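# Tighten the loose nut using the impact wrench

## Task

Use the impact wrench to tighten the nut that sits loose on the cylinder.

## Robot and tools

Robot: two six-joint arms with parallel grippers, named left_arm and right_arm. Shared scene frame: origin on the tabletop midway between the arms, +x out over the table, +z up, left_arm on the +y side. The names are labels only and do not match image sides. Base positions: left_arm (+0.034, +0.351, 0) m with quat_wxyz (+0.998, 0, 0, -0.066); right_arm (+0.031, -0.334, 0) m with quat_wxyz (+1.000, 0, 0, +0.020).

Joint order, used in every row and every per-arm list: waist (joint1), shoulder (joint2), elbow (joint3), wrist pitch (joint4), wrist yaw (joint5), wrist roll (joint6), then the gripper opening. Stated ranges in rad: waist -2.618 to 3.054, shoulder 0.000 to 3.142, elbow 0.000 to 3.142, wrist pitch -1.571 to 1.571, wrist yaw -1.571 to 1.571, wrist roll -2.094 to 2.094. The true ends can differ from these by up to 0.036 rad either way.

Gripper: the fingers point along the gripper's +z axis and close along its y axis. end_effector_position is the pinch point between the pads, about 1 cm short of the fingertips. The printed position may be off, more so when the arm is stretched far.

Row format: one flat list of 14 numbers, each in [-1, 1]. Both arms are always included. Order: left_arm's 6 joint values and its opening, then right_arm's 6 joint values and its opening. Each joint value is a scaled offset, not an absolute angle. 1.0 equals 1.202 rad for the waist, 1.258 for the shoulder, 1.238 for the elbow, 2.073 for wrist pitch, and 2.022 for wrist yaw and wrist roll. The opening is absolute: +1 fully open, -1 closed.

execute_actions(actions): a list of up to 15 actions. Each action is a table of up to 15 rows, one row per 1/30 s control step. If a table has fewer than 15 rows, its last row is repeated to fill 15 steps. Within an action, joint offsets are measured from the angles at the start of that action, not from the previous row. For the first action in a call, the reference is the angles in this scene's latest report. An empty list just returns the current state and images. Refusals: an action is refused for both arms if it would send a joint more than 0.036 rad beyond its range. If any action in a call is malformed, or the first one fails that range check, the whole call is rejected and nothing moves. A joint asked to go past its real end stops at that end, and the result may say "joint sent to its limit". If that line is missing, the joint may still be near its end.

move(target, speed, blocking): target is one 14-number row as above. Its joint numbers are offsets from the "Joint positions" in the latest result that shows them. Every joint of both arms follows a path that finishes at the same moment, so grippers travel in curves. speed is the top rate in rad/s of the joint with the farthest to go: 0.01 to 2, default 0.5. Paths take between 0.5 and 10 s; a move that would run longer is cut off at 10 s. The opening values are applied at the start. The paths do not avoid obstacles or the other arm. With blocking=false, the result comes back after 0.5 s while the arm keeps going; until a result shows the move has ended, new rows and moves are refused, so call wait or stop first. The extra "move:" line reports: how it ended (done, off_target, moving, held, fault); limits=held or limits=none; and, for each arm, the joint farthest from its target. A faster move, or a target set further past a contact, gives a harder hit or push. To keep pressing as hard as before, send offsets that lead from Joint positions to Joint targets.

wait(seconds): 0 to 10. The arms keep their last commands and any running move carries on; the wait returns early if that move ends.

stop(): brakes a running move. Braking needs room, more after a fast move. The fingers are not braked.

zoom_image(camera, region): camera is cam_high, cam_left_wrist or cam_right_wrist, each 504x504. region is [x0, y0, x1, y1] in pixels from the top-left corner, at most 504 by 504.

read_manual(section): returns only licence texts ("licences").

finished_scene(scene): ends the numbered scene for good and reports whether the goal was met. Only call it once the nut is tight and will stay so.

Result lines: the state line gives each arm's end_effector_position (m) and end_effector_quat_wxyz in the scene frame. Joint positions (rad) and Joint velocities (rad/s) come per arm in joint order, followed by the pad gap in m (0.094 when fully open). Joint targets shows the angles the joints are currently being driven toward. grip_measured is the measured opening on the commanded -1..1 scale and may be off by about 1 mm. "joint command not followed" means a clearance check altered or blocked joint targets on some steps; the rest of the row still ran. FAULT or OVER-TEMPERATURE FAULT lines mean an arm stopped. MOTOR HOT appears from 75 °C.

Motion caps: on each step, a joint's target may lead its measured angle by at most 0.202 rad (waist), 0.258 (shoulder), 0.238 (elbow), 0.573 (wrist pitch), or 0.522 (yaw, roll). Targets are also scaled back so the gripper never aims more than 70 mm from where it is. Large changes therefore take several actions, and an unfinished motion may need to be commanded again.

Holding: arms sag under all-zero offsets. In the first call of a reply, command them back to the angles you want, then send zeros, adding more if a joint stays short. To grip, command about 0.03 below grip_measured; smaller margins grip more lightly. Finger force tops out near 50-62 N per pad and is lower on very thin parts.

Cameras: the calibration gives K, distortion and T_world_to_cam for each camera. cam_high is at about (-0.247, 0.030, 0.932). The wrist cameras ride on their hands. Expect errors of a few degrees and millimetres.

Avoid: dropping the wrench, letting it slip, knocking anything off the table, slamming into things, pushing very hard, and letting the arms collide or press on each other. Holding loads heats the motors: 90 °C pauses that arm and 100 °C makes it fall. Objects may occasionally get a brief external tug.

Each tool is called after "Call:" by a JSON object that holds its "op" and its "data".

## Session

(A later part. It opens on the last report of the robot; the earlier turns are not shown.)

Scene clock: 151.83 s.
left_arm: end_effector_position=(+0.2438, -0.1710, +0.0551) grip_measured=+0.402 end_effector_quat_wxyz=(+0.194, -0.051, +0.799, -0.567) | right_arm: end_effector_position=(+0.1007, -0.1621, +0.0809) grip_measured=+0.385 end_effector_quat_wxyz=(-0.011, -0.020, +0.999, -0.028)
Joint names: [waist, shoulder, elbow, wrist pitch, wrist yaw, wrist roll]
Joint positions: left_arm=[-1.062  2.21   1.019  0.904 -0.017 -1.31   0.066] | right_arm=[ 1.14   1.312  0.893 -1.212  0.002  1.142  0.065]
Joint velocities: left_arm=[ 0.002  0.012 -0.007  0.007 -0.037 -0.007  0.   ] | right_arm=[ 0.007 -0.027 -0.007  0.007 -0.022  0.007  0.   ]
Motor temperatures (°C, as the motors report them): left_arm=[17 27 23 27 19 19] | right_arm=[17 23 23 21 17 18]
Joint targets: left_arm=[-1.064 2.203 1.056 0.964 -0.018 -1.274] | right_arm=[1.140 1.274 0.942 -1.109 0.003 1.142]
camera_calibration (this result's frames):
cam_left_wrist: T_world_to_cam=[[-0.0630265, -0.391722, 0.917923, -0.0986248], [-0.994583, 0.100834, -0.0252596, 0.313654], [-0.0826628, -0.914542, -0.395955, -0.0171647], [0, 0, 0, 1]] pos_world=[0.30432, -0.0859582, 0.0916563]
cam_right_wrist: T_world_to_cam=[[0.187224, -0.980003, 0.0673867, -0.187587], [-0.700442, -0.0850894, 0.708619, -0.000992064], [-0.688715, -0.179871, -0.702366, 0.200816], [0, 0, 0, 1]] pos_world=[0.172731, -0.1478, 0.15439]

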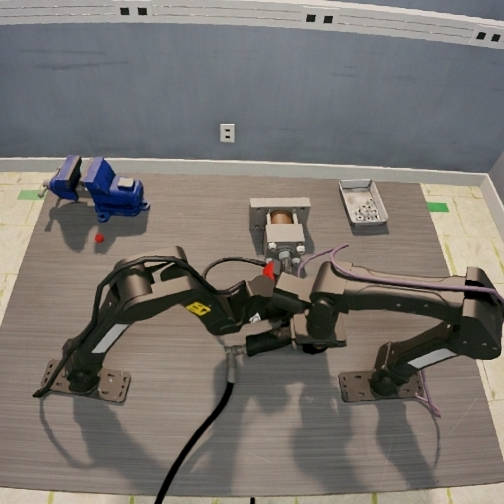

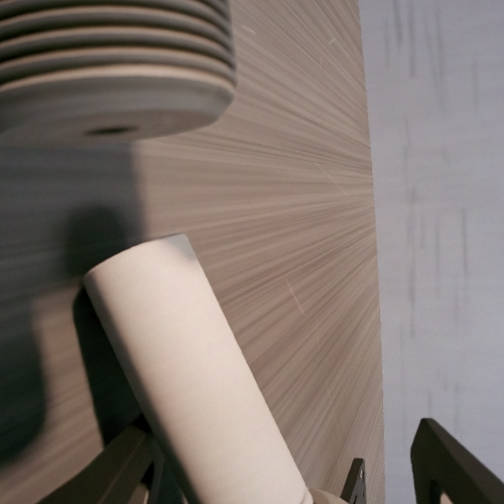

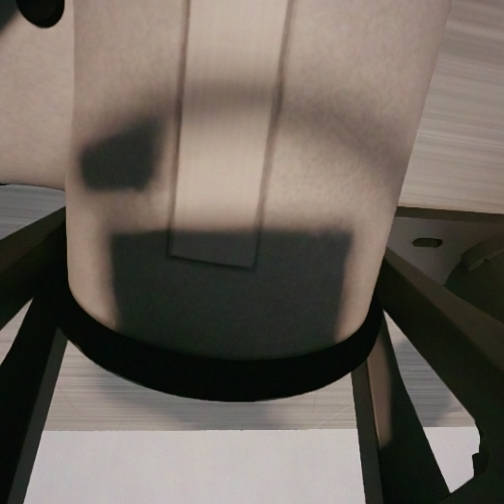

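Call:
{"op": "execute_actions", "data": {"actions": [[[0,-0.06,0.05,0.07,0,0.02,0.45, 0,-0.03,0.04,0.07,0,0.0,0.2]],[[0,-0.06,0.05,0.07,0,0.02,0.45, 0,-0.03,0.04,0.07,0,0,0.2]],[[0,-0.06,0.05,0.07,0,0.02,0.45, 0,-0.03,0.04,0.06,0,0,0.2]]]}}

Scene clock: 159.80 s.
left_arm: end_effector_position=(+0.2437, -0.1708, +0.0540) grip_measured=+0.449 end_effector_quat_wxyz=(+0.188, -0.058, +0.800, -0.567) | right_arm: end_effector_position=(+0.1008, -0.1595, +0.0808) grip_measured=+0.385 end_effector_quat_wxyz=(-0.012, -0.023, +0.999, -0.023)
Joint names: [waist, shoulder, elbow, wrist pitch, wrist yaw, wrist roll]
Joint positions: left_arm=[-1.062  2.21   1.019  0.9   -0.017 -1.329  0.068] | right_arm=[ 1.14   1.312  0.893 -1.203 -0.003  1.136  0.065]
Joint velocities: left_arm=[ 0.002  0.017 -0.007  0.037  0.007 -0.051 -0.001] | right_arm=[ 0.007 -0.017 -0.007 -0.139 -0.007  0.066 -0.001]
Motor temperatures (°C, as the motors report them): left_arm=[17 28 23 29 19 19] | right_arm=[17 22 23 22 17 18]
Joint targets: left_arm=[-1.062 2.210 1.019 0.904 -0.017 -1.310] | right_arm=[1.140 1.274 0.942 -1.079 -0.003 1.136]
joint command not followed: on one or more control steps a check withheld the commanded joint targets of the left arm, and it was not sent them on those steps. On the call's last step the targets were still withheld.
cause: the commanded joint targets would bring a part of the robot too close to another arm (this arm's wrist (the part past the wrist pitch) and the other arm's wrist (the part past the wrist pitch), along the way the arms are being sent); next, command targets that bring no part of the robot closer to that arm.
camera_calibration (this result's frames):
cam_left_wrist: T_world_to_cam=[[-0.0438912, -0.389433, 0.920008, -0.101911], [-0.995381, 0.095751, -0.0069563, 0.311756], [-0.0853827, -0.916064, -0.391837, -0.0171785], [0, 0, 0, 1]] pos_world=[0.304376, -0.0852751, 0.0891963]
cam_right_wrist: T_world_to_cam=[[0.193376, -0.979508, 0.0563073, -0.184727], [-0.698713, -0.0971971, 0.708769, -0.00278461], [-0.688771, -0.176401, -0.70319, 0.201819], [0, 0, 0, 1]] pos_world=[0.172783, -0.145611, 0.154292]

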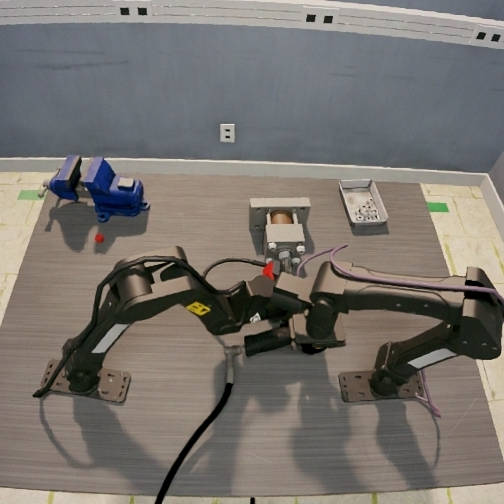

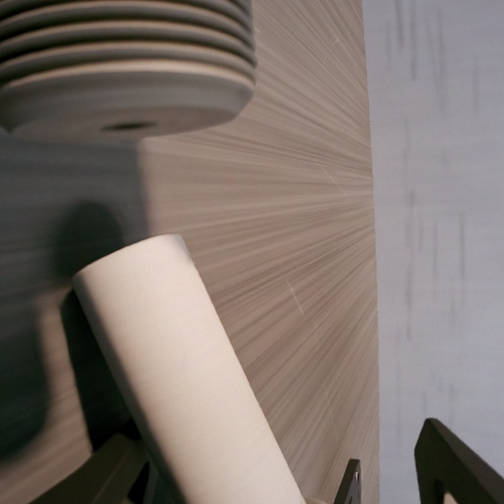

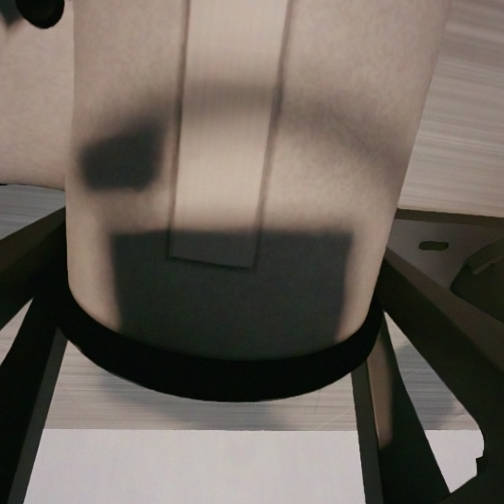

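Call:
{"op": "execute_actions", "data": {"actions": [[[0,-0.05,0.02,0.02,0,0.0,0.45, 0,-0.03,0.04,0.07,0,0.0,0.2]],[[0,-0.05,0.02,0.02,0,0.0,0.45, 0,-0.03,0.04,0.07,0,0,0.2]],[[0,-0.05,0.02,0.02,0,0.0,0.45, 0,-0.03,0.04,0.06,0,0,0.2]]]}}

Scene clock: 164.13 s.
left_arm: end_effector_position=(+0.2445, -0.1660, +0.0527) grip_measured=+0.449 end_effector_quat_wxyz=(+0.181, -0.072, +0.813, -0.549) | right_arm: end_effector_position=(+0.1006, -0.1555, +0.0806) grip_measured=+0.385 end_effector_quat_wxyz=(-0.013, -0.032, +0.999, -0.014)
Joint names: [waist, shoulder, elbow, wrist pitch, wrist yaw, wrist roll]
Joint positions: left_arm=[-1.062  2.177  1.019  0.818 -0.031 -1.351  0.068] | right_arm=[ 1.14   1.312  0.893 -1.188 -0.012  1.118  0.065]
Joint velocities: left_arm=[-0.012 -0.032 -0.007  0.007 -0.007 -0.022 -0.   ] | right_arm=[-0.017 -0.012  0.012  0.007 -0.051 -0.007 -0.001]
Motor temperatures (°C, as the motors report them): left_arm=[17 28 23 29 19 19] | right_arm=[17 22 23 22 17 18]
Joint targets: left_arm=[-1.062 2.175 1.019 0.825 -0.031 -1.346] | right_arm=[1.140 1.274 0.942 -1.064 -0.012 1.123]
joint command not followed: on one or more control steps a check withheld the commanded joint targets of the left arm, and it was not sent them on those steps. On the call's last step the targets were still withheld.
cause: the commanded joint targets would bring a part of the robot too close to another arm (this arm's wrist (the part past the wrist pitch) and the other arm's wrist (the part past the wrist pitch)); next, command targets that bring no part of the robot closer to that arm.
camera_calibration (this result's frames):
cam_left_wrist: T_world_to_cam=[[-0.00522014, -0.424602, 0.905365, -0.113378], [-0.996749, 0.0750072, 0.0294302, 0.307074], [-0.080405, -0.902268, -0.423613, -0.010464], [0, 0, 0, 1]] pos_world=[0.304642, -0.0806147, 0.0891785]
cam_right_wrist: T_world_to_cam=[[0.210669, -0.976806, 0.0383245, -0.180613], [-0.694323, -0.121918, 0.709262, -0.00668333], [-0.688139, -0.176029, -0.703903, 0.202402], [0, 0, 0, 1]] pos_world=[0.17269, -0.14161, 0.154134]

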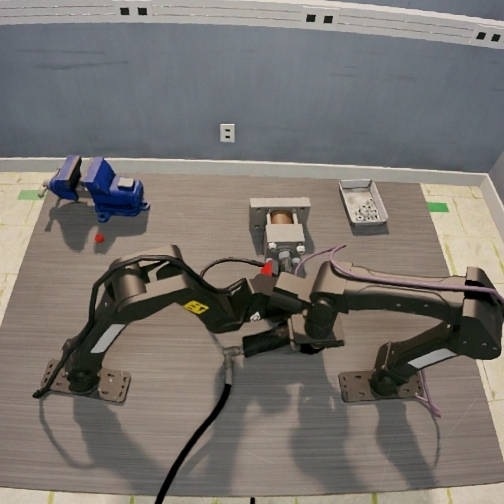

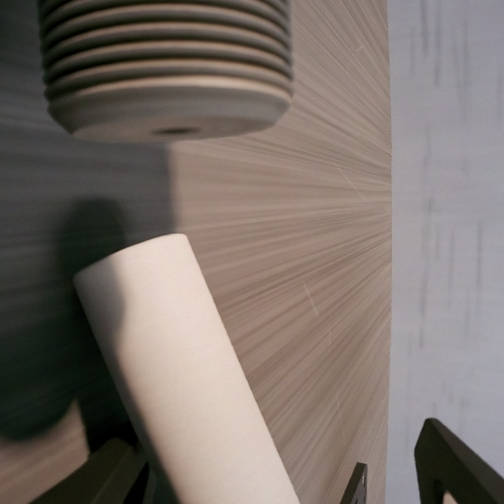

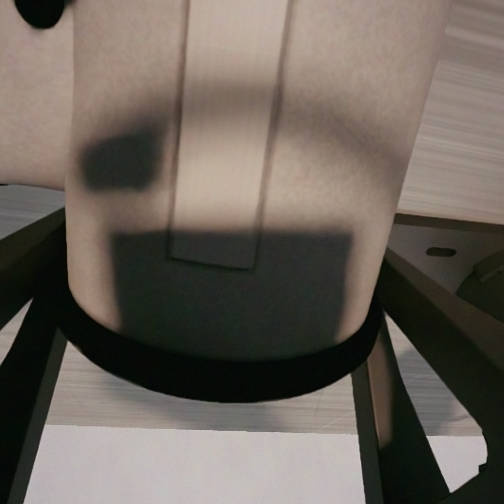

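Call:
{"op": "execute_actions", "data": {"actions": [[[0,0.0,0.0,0.1,0,0.0,0.45, 0,-0.03,0.04,0.06,0,0.0,0.365]],[[0,0,0.0,0.1,0,0.0,0.45, 0,-0.03,0.04,0.06,0,0,0.365]],[[0,0,0.0,0.1,0,0.0,0.45, 0,-0.03,0.04,0.06,0,0,0.365]],[[0,0,0.0,0.1,0,0.0,0.45, 0,-0.03,0.04,0.06,0,0,0.365]]]}}

Scene clock: 169.00 s.
left_arm: end_effector_position=(+0.2475, -0.1669, +0.0653) grip_measured=+0.450 end_effector_quat_wxyz=(+0.191, -0.095, +0.748, -0.629) | right_arm: end_effector_position=(+0.1011, -0.1547, +0.0806) grip_measured=+0.385 end_effector_quat_wxyz=(-0.012, -0.039, +0.999, -0.012)
Joint names: [waist, shoulder, elbow, wrist pitch, wrist yaw, wrist roll]
Joint positions: left_arm=[-1.062  2.276  0.973  1.165 -0.045 -1.408  0.068] | right_arm=[ 1.14   1.312  0.893 -1.184 -0.012  1.102  0.065]
Joint velocities: left_arm=[-0.007 -0.012  0.002  0.007  0.007 -0.066 -0.001] | right_arm=[ 0.002 -0.012  0.007  0.022 -0.037 -0.022  0.   ]
Motor temperatures (°C, as the motors report them): left_arm=[17 29 22 30 19 19] | right_arm=[17 22 23 22 17 18]
Joint targets: left_arm=[-1.062 2.249 0.984 1.289 -0.039 -1.396] | right_arm=[1.140 1.274 0.942 -1.063 -0.012 1.108]
camera_calibration (this result's frames):
cam_left_wrist: T_world_to_cam=[[-0.0214554, -0.228629, 0.973277, -0.09283], [-0.998702, 0.0498909, -0.0102962, 0.308704], [-0.0462037, -0.972234, -0.229402, -0.0385275], [0, 0, 0, 1]] pos_world=[0.304531, -0.0740828, 0.0846895]
cam_right_wrist: T_world_to_cam=[[0.225873, -0.973521, 0.0351736, -0.180683], [-0.693531, -0.135345, 0.707599, -0.00824343], [-0.684103, -0.184222, -0.705738, 0.20133], [0, 0, 0, 1]] pos_world=[0.172825, -0.139925, 0.154274]

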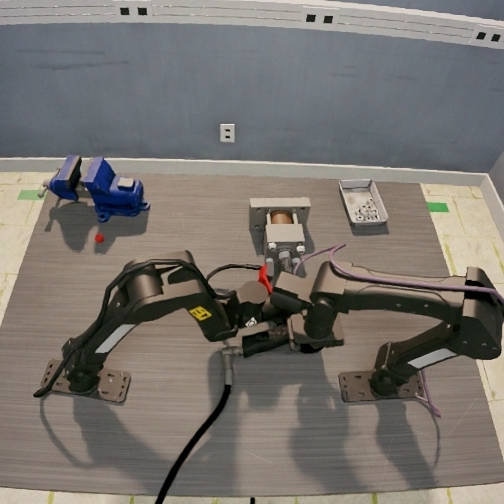

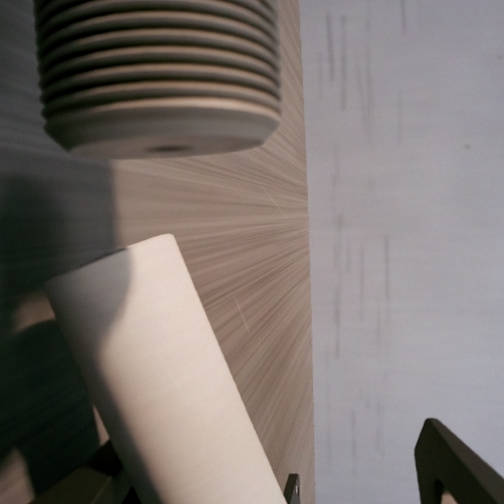

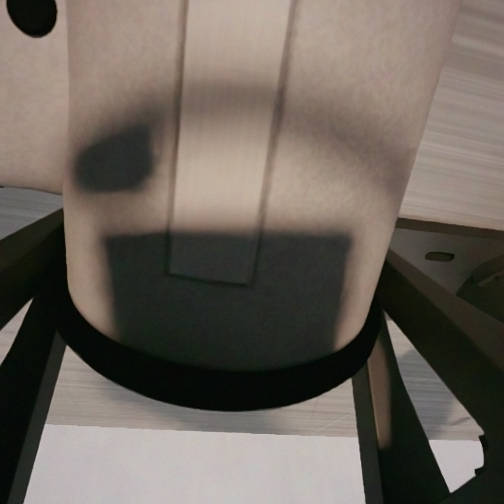

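Call:
{"op": "execute_actions", "data": {"actions": [[[0,-0.04,0.04,0.09,0.015,0.04,0.45, 0,-0.03,0.04,0.06,0,0.05,0.365]],[[0,-0.04,0.04,0.09,0.015,0.04,0.45, 0,-0.03,0.04,0.06,0,0.04,0.365]],[[0,-0.04,0.04,0.08,0.015,0.04,0.4, 0,-0.03,0.04,0.06,0,0.02,0.365]]]}}

Scene clock: 174.33 s.
left_arm: end_effector_position=(+0.2471, -0.1687, +0.0786) grip_measured=+0.403 end_effector_quat_wxyz=(+0.233, -0.045, +0.735, -0.636) | right_arm: end_effector_position=(+0.0992, -0.1518, +0.0806) grip_measured=+0.385 end_effector_quat_wxyz=(-0.017, +0.005, +1.000, -0.006)
Joint names: [waist, shoulder, elbow, wrist pitch, wrist yaw, wrist roll]
Joint positions: left_arm=[-1.061  2.276  0.973  1.219 -0.035 -1.283  0.066] | right_arm=[ 1.14   1.312  0.893 -1.177 -0.028  1.192  0.065]
Joint velocities: left_arm=[ 0.007 -0.007  0.002 -0.007 -0.022 -0.022  0.   ] | right_arm=[-0.007  0.002  0.022 -0.007  0.007 -0.007 -0.   ]
Motor temperatures (°C, as the motors report them): left_arm=[17 30 22 34 19 19] | right_arm=[17 22 23 22 17 18]
Joint targets: left_arm=[-1.062 2.225 1.023 1.378 -0.007 -1.232] | right_arm=[1.140 1.274 0.942 -1.052 -0.028 1.230]
camera_calibration (this result's frames):
cam_left_wrist: T_world_to_cam=[[-0.154529, -0.22649, 0.961677, -0.0720187], [-0.987295, 0.0718488, -0.141724, 0.319727], [-0.0369962, -0.97136, -0.234716, -0.0389868], [0, 0, 0, 1]] pos_world=[0.303094, -0.0771538, 0.105421]
cam_right_wrist: T_world_to_cam=[[0.137686, -0.990209, 0.0229774, -0.170287], [-0.696003, -0.08022, 0.713544, -0.00105486], [-0.704714, -0.114237, -0.700234, 0.212766], [0, 0, 0, 1]] pos_world=[0.172651, -0.144398, 0.153651]

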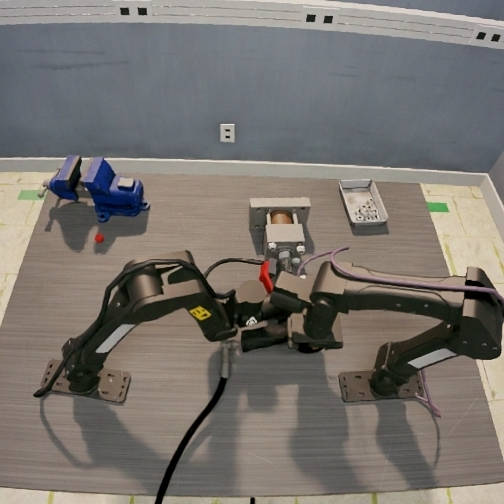

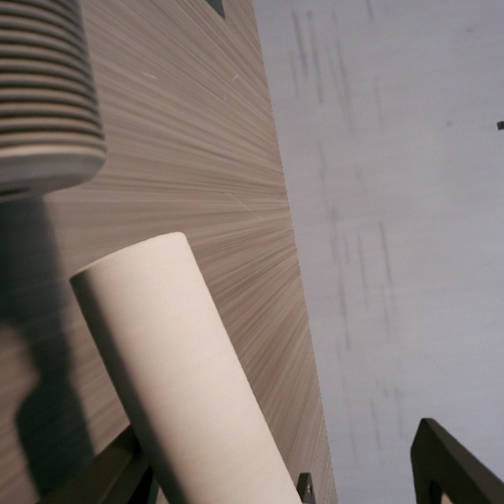

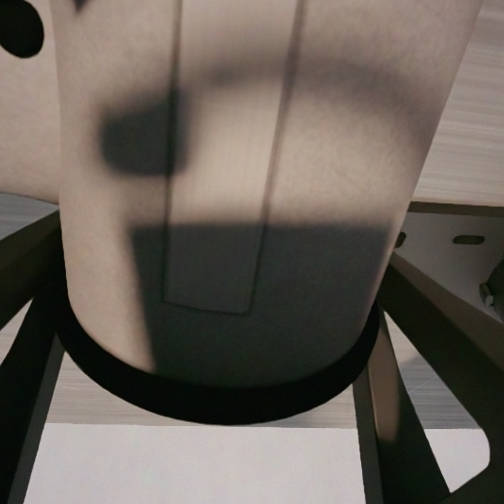

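Call:
{"op": "execute_actions", "data": {"actions": [[[0,-0.04,0.07,0.08,0.015,0.01,0.3, 0,-0.03,0.04,0.06,0.02,0.0,0.365]],[[0,-0.04,0.07,0.08,0.015,0.01,0.2, 0,-0.03,0.04,0.06,0.02,0.0,0.365]],[[0,-0.04,0.05,0.08,0.015,0.01,0.15, 0,-0.03,0.04,0.06,0.02,0.0,0.365]]]}}

Scene clock: 178.40 s.
left_arm: end_effector_position=(+0.2605, -0.1701, +0.0886) grip_measured=+0.155 end_effector_quat_wxyz=(+0.230, -0.071, +0.724, -0.647) | right_arm: end_effector_position=(+0.1101, -0.1587, +0.0808) grip_measured=+0.385 end_effector_quat_wxyz=(+0.013, -0.016, +0.999, -0.024)
Joint names: [waist, shoulder, elbow, wrist pitch, wrist yaw, wrist roll]
Joint positions: left_arm=[-1.043  2.276  1.001  1.217 -0.044 -1.329  0.054] | right_arm=[ 1.14   1.312  0.893 -1.185  0.044  1.149  0.065]
Joint velocities: left_arm=[-0.002 -0.007 -0.022  0.037 -0.037 -0.007 -0.001] | right_arm=[-0.027  0.012 -0.002 -0.022 -0.007  0.007  0.001]
Motor temperatures (°C, as the motors report them): left_arm=[17 31 23 37 19 20] | right_arm=[17 22 23 22 17 18]
Joint targets: left_arm=[-1.049 2.226 1.063 1.375 -0.011 -1.291] | right_arm=[1.140 1.274 0.942 -1.063 0.066 1.164]
camera_calibration (this result's frames):
cam_left_wrist: T_world_to_cam=[[-0.118439, -0.189121, 0.974785, -0.0841189], [-0.992863, 0.0364095, -0.113571, 0.327423], [-0.0140128, -0.981279, -0.192084, -0.0489454], [0, 0, 0, 1]] pos_world=[0.314437, -0.0758591, 0.109782]
cam_right_wrist: T_world_to_cam=[[0.179124, -0.981525, 0.0672557, -0.185333], [-0.73476, -0.0880028, 0.672595, 0.0122261], [-0.65425, -0.169894, -0.736949, 0.208383], [0, 0, 0, 1]] pos_world=[0.178515, -0.14543, 0.157809]

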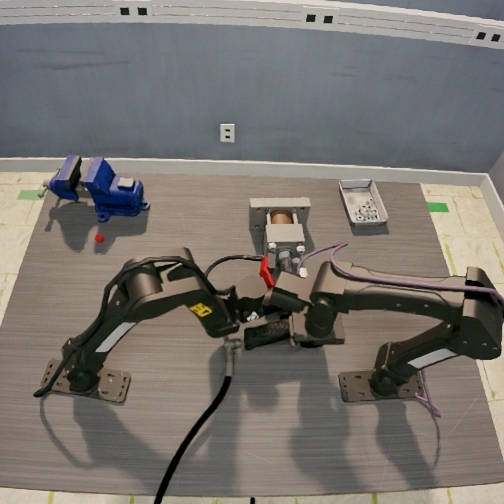

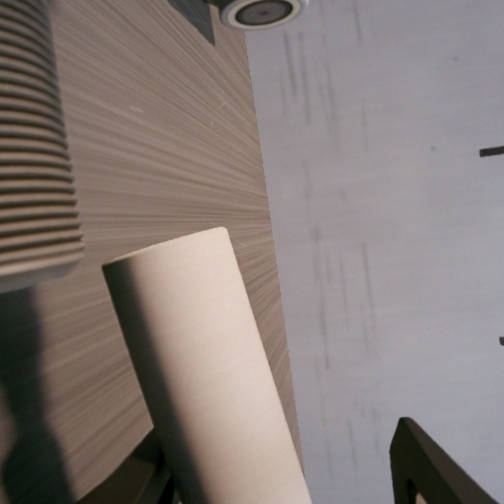

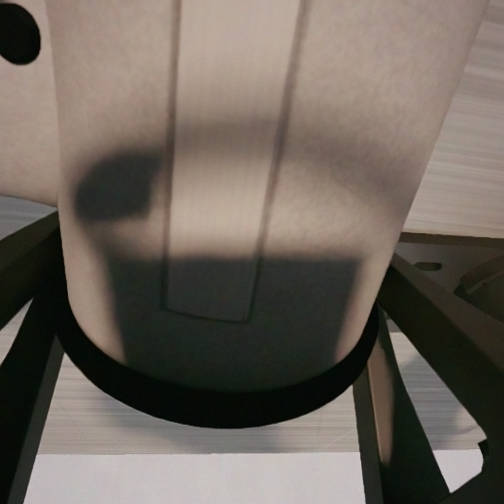

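Call:
{"op": "execute_actions", "data": {"actions": [[[0.01,-0.055,0.07,0.08,0.015,0.03,0.15, 0,-0.03,0.04,0.06,0.0,0.01,0.365]],[[0.01,-0.055,0.07,0.08,0.015,0.03,0.15, 0,-0.03,0.04,0.06,0.0,0.01,0.365]],[[0,-0.05,0.05,0.078,0.015,0.02,0.15, 0,-0.03,0.04,0.06,0.0,0.01,0.365]]]}}

Scene clock: 183.83 s.
left_arm: end_effector_position=(+0.2630, -0.1690, +0.0877) grip_measured=+0.155 end_effector_quat_wxyz=(+0.226, -0.069, +0.725, -0.647) | right_arm: end_effector_position=(+0.1124, -0.1572, +0.0808) grip_measured=+0.385 end_effector_quat_wxyz=(+0.019, -0.017, +0.999, -0.022)
Joint names: [waist, shoulder, elbow, wrist pitch, wrist yaw, wrist roll]
Joint positions: left_arm=[-1.032  2.276  1.001  1.214 -0.025 -1.33   0.054] | right_arm=[ 1.14   1.312  0.893 -1.177  0.052  1.149  0.065]
Joint velocities: left_arm=[ 0.022  0.007 -0.007 -0.037  0.007  0.022  0.001] | right_arm=[-0.002  0.007  0.017  0.007 -0.022  0.007 -0.   ]
Motor temperatures (°C, as the motors report them): left_arm=[17 32 23 40 19 20] | right_arm=[17 22 23 22 17 18]
Joint targets: left_arm=[-1.032 2.218 1.058 1.361 0.001 -1.292] | right_arm=[1.140 1.274 0.942 -1.052 0.052 1.169]
camera_calibration (this result's frames):
cam_left_wrist: T_world_to_cam=[[-0.11595, -0.190079, 0.974898, -0.0836065], [-0.993, 0.0444345, -0.109439, 0.330815], [-0.022517, -0.980763, -0.193901, -0.0455334], [0, 0, 0, 1]] pos_world=[0.31778, -0.0752489, 0.108883]
cam_right_wrist: T_world_to_cam=[[0.179011, -0.981736, 0.0644117, -0.184097], [-0.742105, -0.0917528, 0.663974, 0.0149059], [-0.645938, -0.166659, -0.744976, 0.210303], [0, 0, 0, 1]] pos_world=[0.179859, -0.144318, 0.158631]

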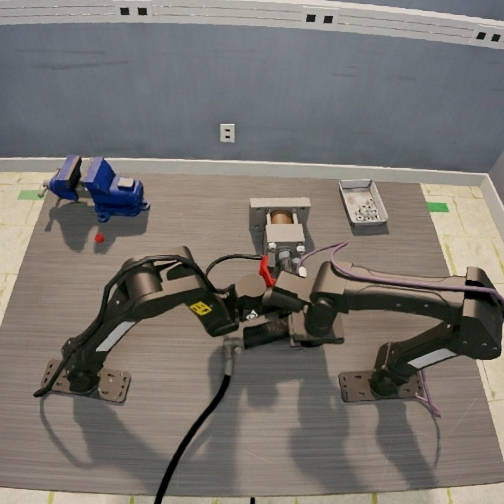

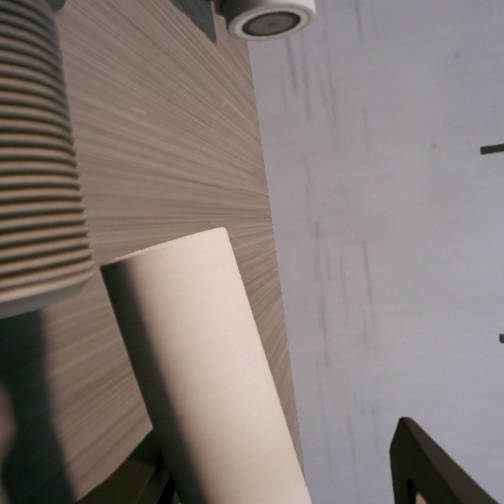

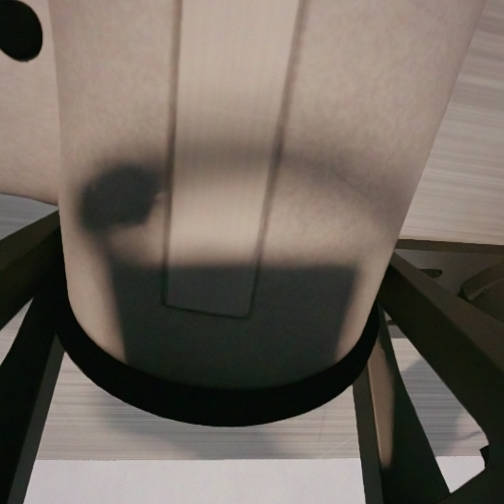

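Call:
{"op": "execute_actions", "data": {"actions": [[[0,-0.025,0.025,0.1,0,-0.02,0.15, 0,-0.03,0.04,0.06,-0.02,0.01,0.365]],[[0,-0.025,0.025,0.1,0,-0.02,0.15, 0,-0.03,0.04,0.06,-0.02,0.01,0.365]],[[0,-0.025,0.025,0.08,0,0,0.15, 0,-0.03,0.04,0.06,-0.01,0.01,0.365]]]}}

Scene clock: 188.20 s.
left_arm: end_effector_position=(+0.2634, -0.1685, +0.0850) grip_measured=+0.152 end_effector_quat_wxyz=(+0.192, -0.111, +0.711, -0.668) | right_arm: end_effector_position=(+0.1104, -0.1534, +0.0806) grip_measured=+0.385 end_effector_quat_wxyz=(+0.013, -0.017, +1.000, -0.013)
Joint names: [waist, shoulder, elbow, wrist pitch, wrist yaw, wrist roll]
Joint positions: left_arm=[-1.032  2.307  1.001  1.271 -0.029 -1.447  0.054] | right_arm=[ 1.14   1.312  0.893 -1.166  0.034  1.147  0.065]
Joint velocities: left_arm=[-0.002 -0.012 -0.017 -0.037  0.022  0.022 -0.001] | right_arm=[ 0.012  0.007  0.012  0.007 -0.037  0.037 -0.   ]
Motor temperatures (°C, as the motors report them): left_arm=[17 33 23 42 19 20] | right_arm=[17 22 23 23 17 18]
Joint targets: left_arm=[-1.032 2.268 1.032 1.435 -0.028 -1.433] | right_arm=[1.140 1.274 0.942 -1.041 0.013 1.167]
camera_calibration (this result's frames):
cam_left_wrist: T_world_to_cam=[[-0.0206959, -0.118778, 0.992705, -0.0953997], [-0.999366, 0.0312186, -0.0170994, 0.322463], [-0.0289598, -0.99243, -0.119348, -0.0521554], [0, 0, 0, 1]] pos_world=[0.318773, -0.0731587, 0.0939931]
cam_right_wrist: T_world_to_cam=[[0.180858, -0.982466, 0.0452795, -0.178796], [-0.733451, -0.10406, 0.67173, 0.0104496], [-0.65524, -0.154698, -0.739411, 0.211925], [0, 0, 0, 1]] pos_world=[0.178863, -0.141789, 0.157776]

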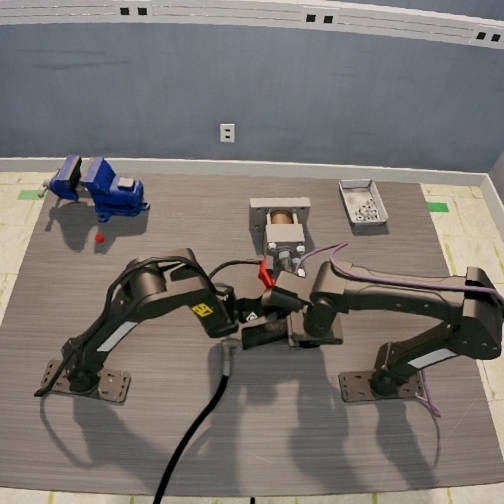

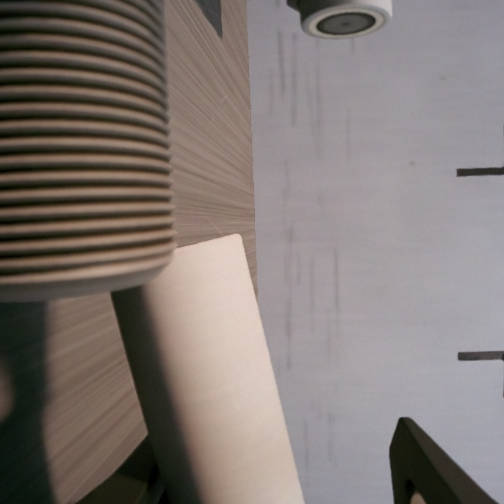

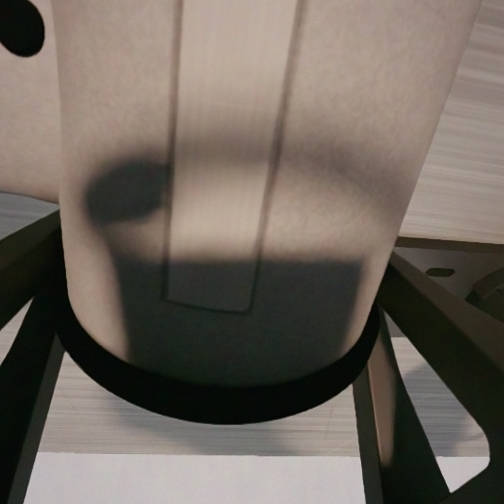

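Call:
{"op": "execute_actions", "data": {"actions": [[[0,-0.045,0.045,0.078,0,0.04,0.2, 0.03,-0.03,0.04,0.06,0.05,0.03,0.2]],[[0,-0.045,0.045,0.078,0,0.04,0.2, 0.03,-0.03,0.04,0.06,0.05,0.03,0.2]],[[0,-0.045,0.045,0.078,0,0.04,0.2, 0.03,-0.03,0.04,0.06,0.05,0.03,0.2]],[[0,-0.04,0.04,0.07,0,0.02,0.2, 0.0,-0.03,0.04,0.06,0.03,0.01,0.2]]]}}

Scene clock: 195.47 s.
left_arm: end_effector_position=(+0.2702, -0.1653, +0.0985) grip_measured=+0.200 end_effector_quat_wxyz=(+0.257, -0.076, +0.696, -0.666) | right_arm: end_effector_position=(+0.1197, -0.1557, +0.0837) grip_measured=+0.385 end_effector_quat_wxyz=(+0.086, -0.035, +0.995, -0.039)
Joint names: [waist, shoulder, elbow, wrist pitch, wrist yaw, wrist roll]
Joint positions: left_arm=[-1.032  2.307  1.001  1.325 -0.071 -1.31   0.056] | right_arm=[ 1.231  1.312  0.893 -1.169  0.189  1.204  0.065]
Joint velocities: left_arm=[ 0.012 -0.002  0.002  0.022  0.051 -0.022  0.001] | right_arm=[-0.022 -0.017 -0.017  0.022 -0.051 -0.022  0.001]
Motor temperatures (°C, as the motors report them): left_arm=[17 34 23 45 19 20] | right_arm=[17 22 23 23 17 18]
Joint targets: left_arm=[-1.032 2.256 1.051 1.465 -0.064 -1.273] | right_arm=[1.231 1.274 0.942 -1.044 0.244 1.229]
camera_calibration (this result's frames):
cam_left_wrist: T_world_to_cam=[[-0.158649, -0.133177, 0.978312, -0.071916], [-0.986875, -0.00885852, -0.161243, 0.333604], [0.0301404, -0.991053, -0.130024, -0.0618529], [0, 0, 0, 1]] pos_world=[0.31968, -0.0679219, 0.116105]
cam_right_wrist: T_world_to_cam=[[0.204539, -0.971196, 0.122239, -0.190378], [-0.820901, -0.102168, 0.561857, 0.03493], [-0.533184, -0.215268, -0.818153, 0.202493], [0, 0, 0, 1]] pos_world=[0.17558, -0.137736, 0.169316]

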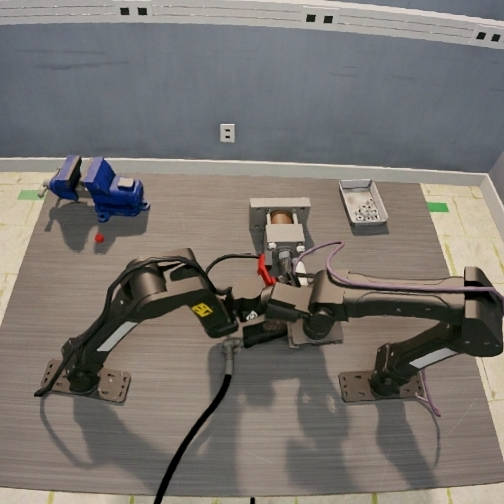

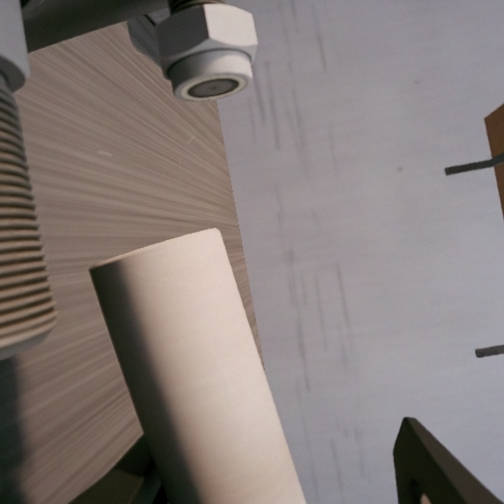

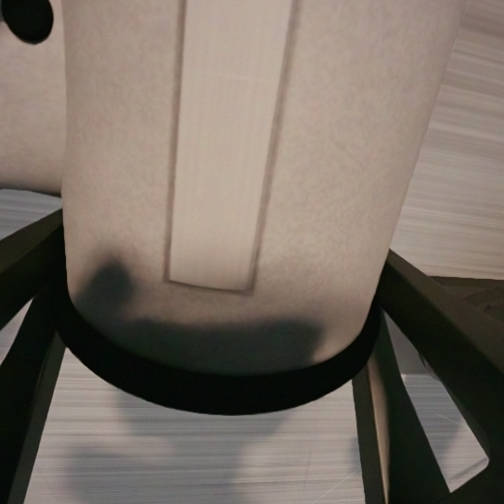

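Call:
{"op": "execute_actions", "data": {"actions": [[[0,-0.04,0.035,0.085,0.02,0.02,0.2, 0.02,-0.03,0.04,0.06,0.05,0.04,0.2]],[[0,-0.04,0.035,0.085,0.02,0.02,0.2, 0.02,-0.03,0.04,0.06,0.05,0.04,0.2]],[[0,-0.04,0.035,0.085,0.02,0.02,0.2, 0.02,-0.03,0.04,0.06,0.04,0.03,0.2]],[[0,-0.04,0.04,0.07,0,0.02,0.2, 0.0,-0.03,0.04,0.06,0.028,0.015,0.2]]]}}

Call:
{"op": "zoom_image", "data": {"camera": "cam_high", "region": [250,220,350,320]}}

Scene clock: 201.03 s.
left_arm: end_effector_position=(+0.2694, -0.1651, +0.1127) grip_measured=+0.200 end_effector_quat_wxyz=(+0.274, -0.054, +0.677, -0.681) | right_arm: end_effector_position=(+0.1191, -0.1537, +0.0859) grip_measured=+0.385 end_effector_quat_wxyz=(+0.117, -0.024, +0.992, -0.041)
Joint names: [waist, shoulder, elbow, wrist pitch, wrist yaw, wrist roll]
Joint positions: left_arm=[-1.028  2.307  1.001  1.382 -0.053 -1.264  0.056] | right_arm=[ 1.289  1.312  0.893 -1.17   0.247  1.284  0.065]
Joint velocities: left_arm=[ 0.012  0.012 -0.012  0.022  0.051  0.007 -0.002] | right_arm=[ 0.012 -0.007  0.002  0.037  0.007  0.022  0.   ]
Motor temperatures (°C, as the motors report them): left_arm=[17 34 23 47 19 20] | right_arm=[17 22 24 23 17 18]
Joint targets: left_arm=[-1.028 2.256 1.051 1.527 -0.049 -1.227] | right_arm=[1.289 1.274 0.942 -1.046 0.303 1.314]
camera_calibration (this result's frames):
cam_left_wrist: T_world_to_cam=[[-0.222959, -0.100487, 0.969635, -0.0622064], [-0.974479, -0.00362065, -0.224449, 0.339736], [0.0260649, -0.994932, -0.0971154, -0.0630125], [0, 0, 0, 1]] pos_world=[0.318839, -0.0677141, 0.130451]
cam_right_wrist: T_world_to_cam=[[0.177168, -0.974927, 0.134644, -0.186901], [-0.855896, -0.0850891, 0.510101, 0.0446091], [-0.485854, -0.205614, -0.849511, 0.202998], [0, 0, 0, 1]] pos_world=[0.169921, -0.13668, 0.174859]

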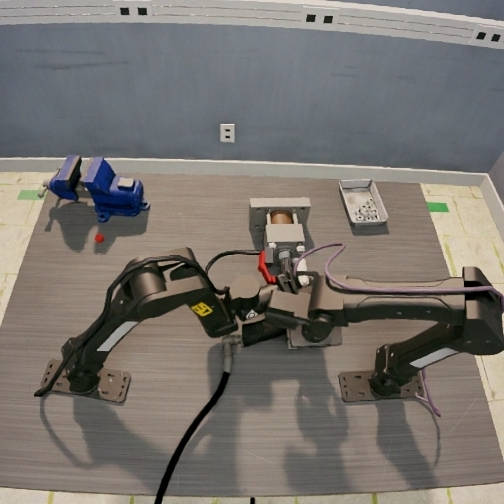

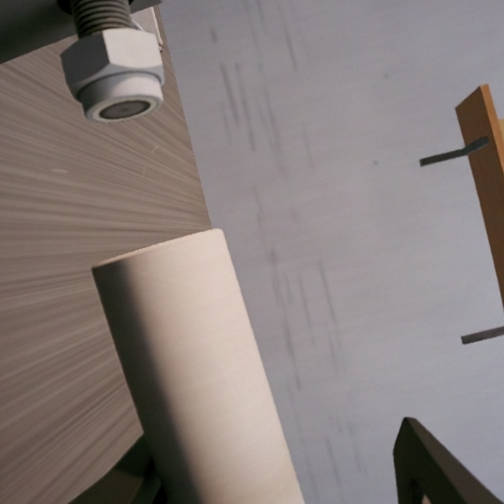

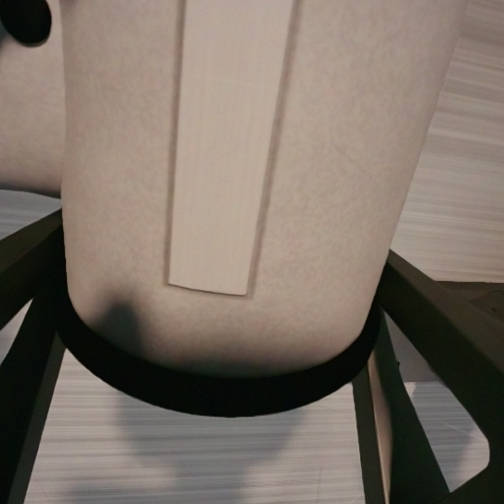

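Region (250, 220, 350, 320) of cam_high's 504x504 image, scaled by 5.040, with more detail than that image has.

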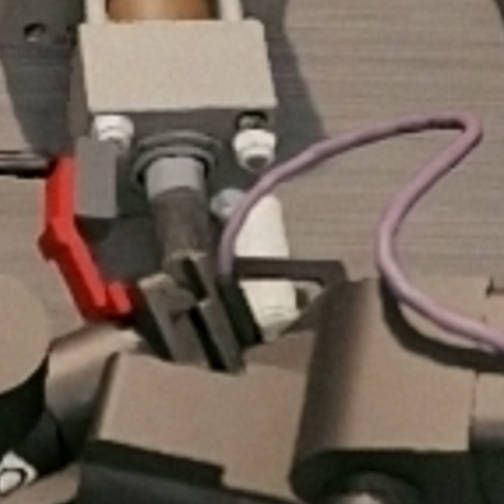

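Call:
{"op": "execute_actions", "data": {"actions": [[[0.015,-0.035,0.045,0.07,0,0.015,0.2, -0.05,0.0,0.065,0.06,0.028,-0.01,0.2]],[[0.015,-0.035,0.045,0.07,0,0.015,0.2, -0.05,0.0,0.065,0.06,0.028,-0.01,0.2]],[[0,-0.04,0.04,0.07,0,0.015,0.2, 0.0,-0.03,0.04,0.06,0.028,0.015,0.2]]]}}

Call:
{"op": "zoom_image", "data": {"camera": "cam_high", "region": [250,220,350,320]}}

Scene clock: 207.93 s.
left_arm: end_effector_position=(+0.2895, -0.1552, +0.1142) grip_measured=+0.200 end_effector_quat_wxyz=(+0.291, -0.071, +0.674, -0.676) | right_arm: end_effector_position=(+0.1391, -0.1501, +0.0896) grip_measured=+0.385 end_effector_quat_wxyz=(+0.116, -0.040, +0.992, -0.042)
Joint names: [waist, shoulder, elbow, wrist pitch, wrist yaw, wrist roll]
Joint positions: left_arm=[-0.993  2.307  1.001  1.388 -0.067 -1.263  0.056] | right_arm=[ 1.199  1.338  0.927 -1.154  0.247  1.159  0.065]
Joint velocities: left_arm=[-0.012  0.012 -0.002  0.022  0.007 -0.037 -0.001] | right_arm=[-0.012  0.002 -0.012 -0.007  0.007 -0.037 -0.   ]
Motor temperatures (°C, as the motors report them): left_arm=[17 35 24 48 19 20] | right_arm=[17 22 24 23 18 18]
Joint targets: left_arm=[-0.993 2.256 1.051 1.532 -0.064 -1.233] | right_arm=[1.199 1.300 0.977 -1.030 0.301 1.195]
camera_calibration (this result's frames):
cam_left_wrist: T_world_to_cam=[[-0.219579, -0.105767, 0.969845, -0.0600219], [-0.972667, -0.0532174, -0.226022, 0.351587], [0.0755182, -0.992966, -0.0911904, -0.0682464], [0, 0, 0, 1]] pos_world=[0.333952, -0.0554042, 0.131455]
cam_right_wrist: T_world_to_cam=[[0.2079, -0.968006, 0.140508, -0.191275], [-0.851657, -0.108485, 0.512749, 0.0558231], [-0.481101, -0.226265, -0.846963, 0.212551], [0, 0, 0, 1]] pos_world=[0.189566, -0.131006, 0.178275]

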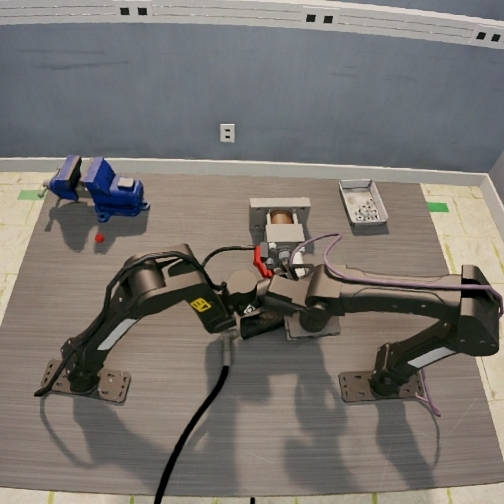

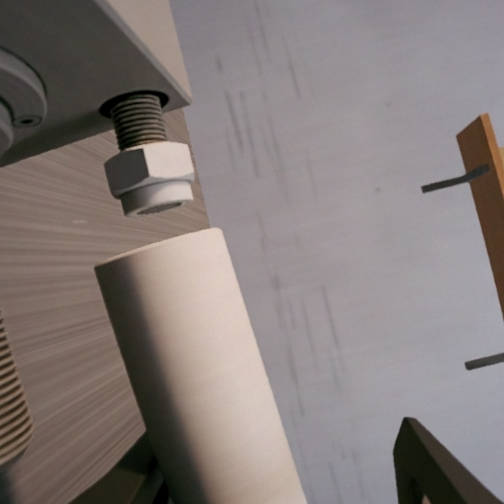

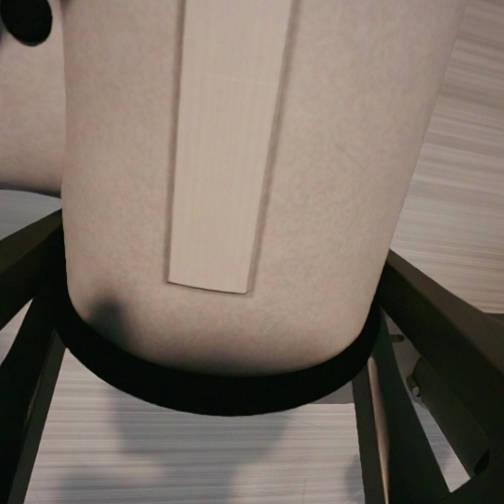

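Region (250, 220, 350, 320) of cam_high's 504x504 image, scaled by 5.040, with more detail than that image has.

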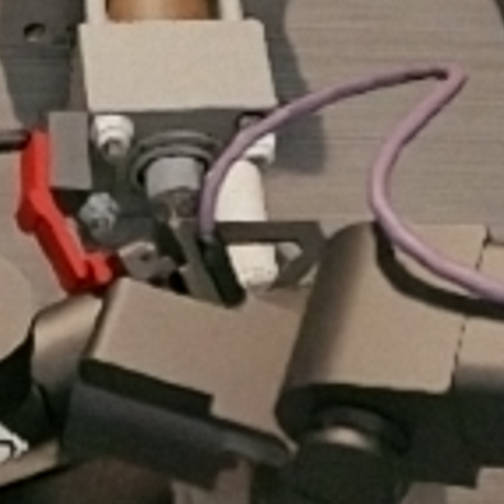

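Call:
{"op": "execute_actions", "data": {"actions": [[[0,-0.02,0.085,0.068,0,0.015,0.2, 0,-0.03,0.02,0.05,0.028,0.035,0.2]],[[0,-0.02,0.085,0.068,0,0.015,0.2, 0,-0.03,0.02,0.05,0.028,0.035,0.2]],[[0,-0.04,0.04,0.068,0,0.015,0.2, 0.0,-0.03,0.04,0.055,0.028,0.015,0.2]]]}}

Call:
{"op": "zoom_image", "data": {"camera": "cam_high", "region": [250,220,350,320]}}

Scene clock: 217.60 s.
left_arm: end_effector_position=(+0.2944, -0.1683, +0.1244) grip_measured=+0.200 end_effector_quat_wxyz=(+0.295, -0.067, +0.659, -0.689) | right_arm: end_effector_position=(+0.1439, -0.1599, +0.0918) grip_measured=+0.385 end_effector_quat_wxyz=(+0.132, -0.020, +0.989, -0.062)
Joint names: [waist, shoulder, elbow, wrist pitch, wrist yaw, wrist roll]
Joint positions: left_arm=[-0.993  2.336  1.073  1.387 -0.061 -1.259  0.056] | right_arm=[ 1.199  1.338  0.927 -1.186  0.292  1.204  0.065]
Joint velocities: left_arm=[ 0.002 -0.027  0.002  0.007  0.022 -0.081 -0.001] | right_arm=[ 0.002 -0.002 -0.022 -0.081  0.007 -0.051  0.   ]
Motor temperatures (°C, as the motors report them): left_arm=[17 36 24 50 19 20] | right_arm=[17 22 24 23 18 18]
Joint targets: left_arm=[-0.993 2.286 1.123 1.528 -0.060 -1.230] | right_arm=[1.199 1.300 0.977 -1.071 0.346 1.238]
camera_calibration (this result's frames):
cam_left_wrist: T_world_to_cam=[[-0.241158, -0.0703351, 0.967934, -0.0576627], [-0.967907, -0.0552257, -0.245165, 0.358621], [0.0706985, -0.995994, -0.0547597, -0.0843851], [0, 0, 0, 1]] pos_world=[0.339172, -0.0682976, 0.139114]
cam_right_wrist: T_world_to_cam=[[0.1608, -0.970493, 0.179683, -0.199235], [-0.873376, -0.0551127, 0.483919, 0.0720432], [-0.459737, -0.234745, -0.856468, 0.211], [0, 0, 0, 1]] pos_world=[0.191962, -0.139855, 0.181651]

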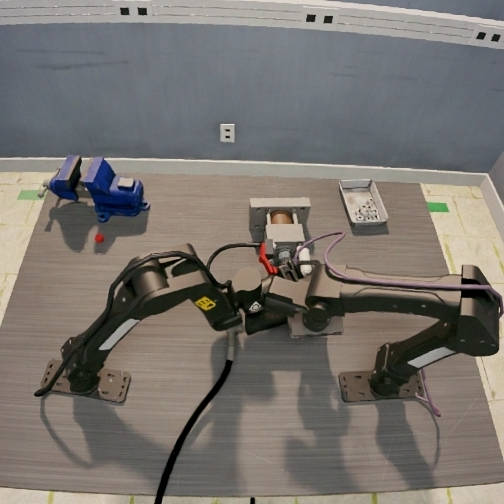

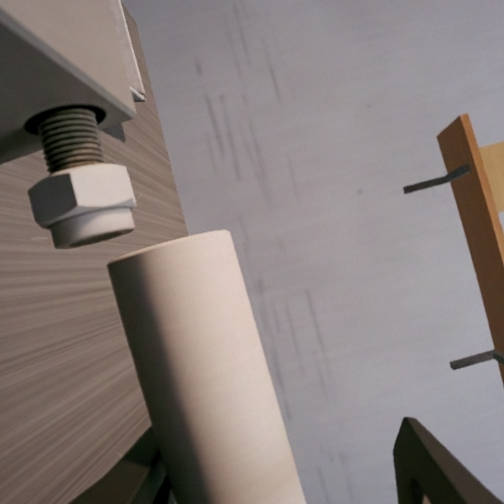

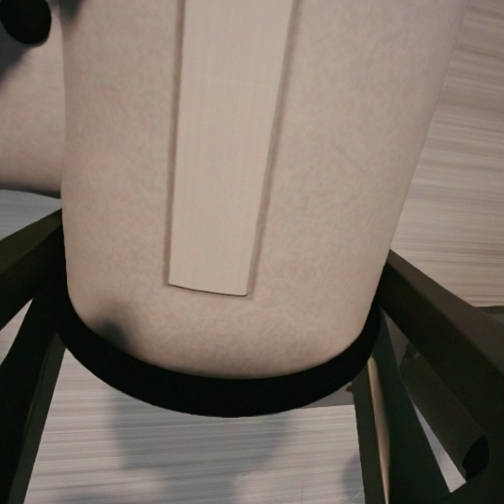

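Region (250, 220, 350, 320) of cam_high's 504x504 image, scaled by 5.040, with more detail than that image has.

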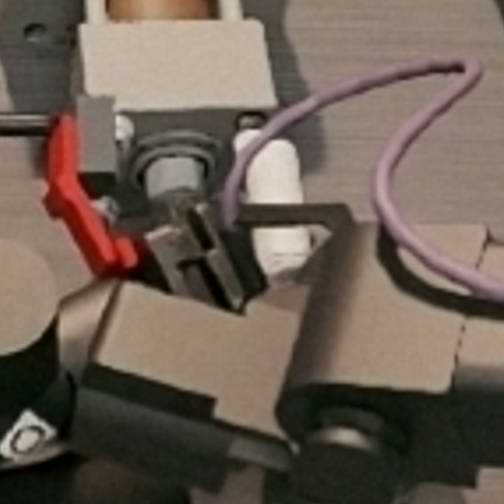

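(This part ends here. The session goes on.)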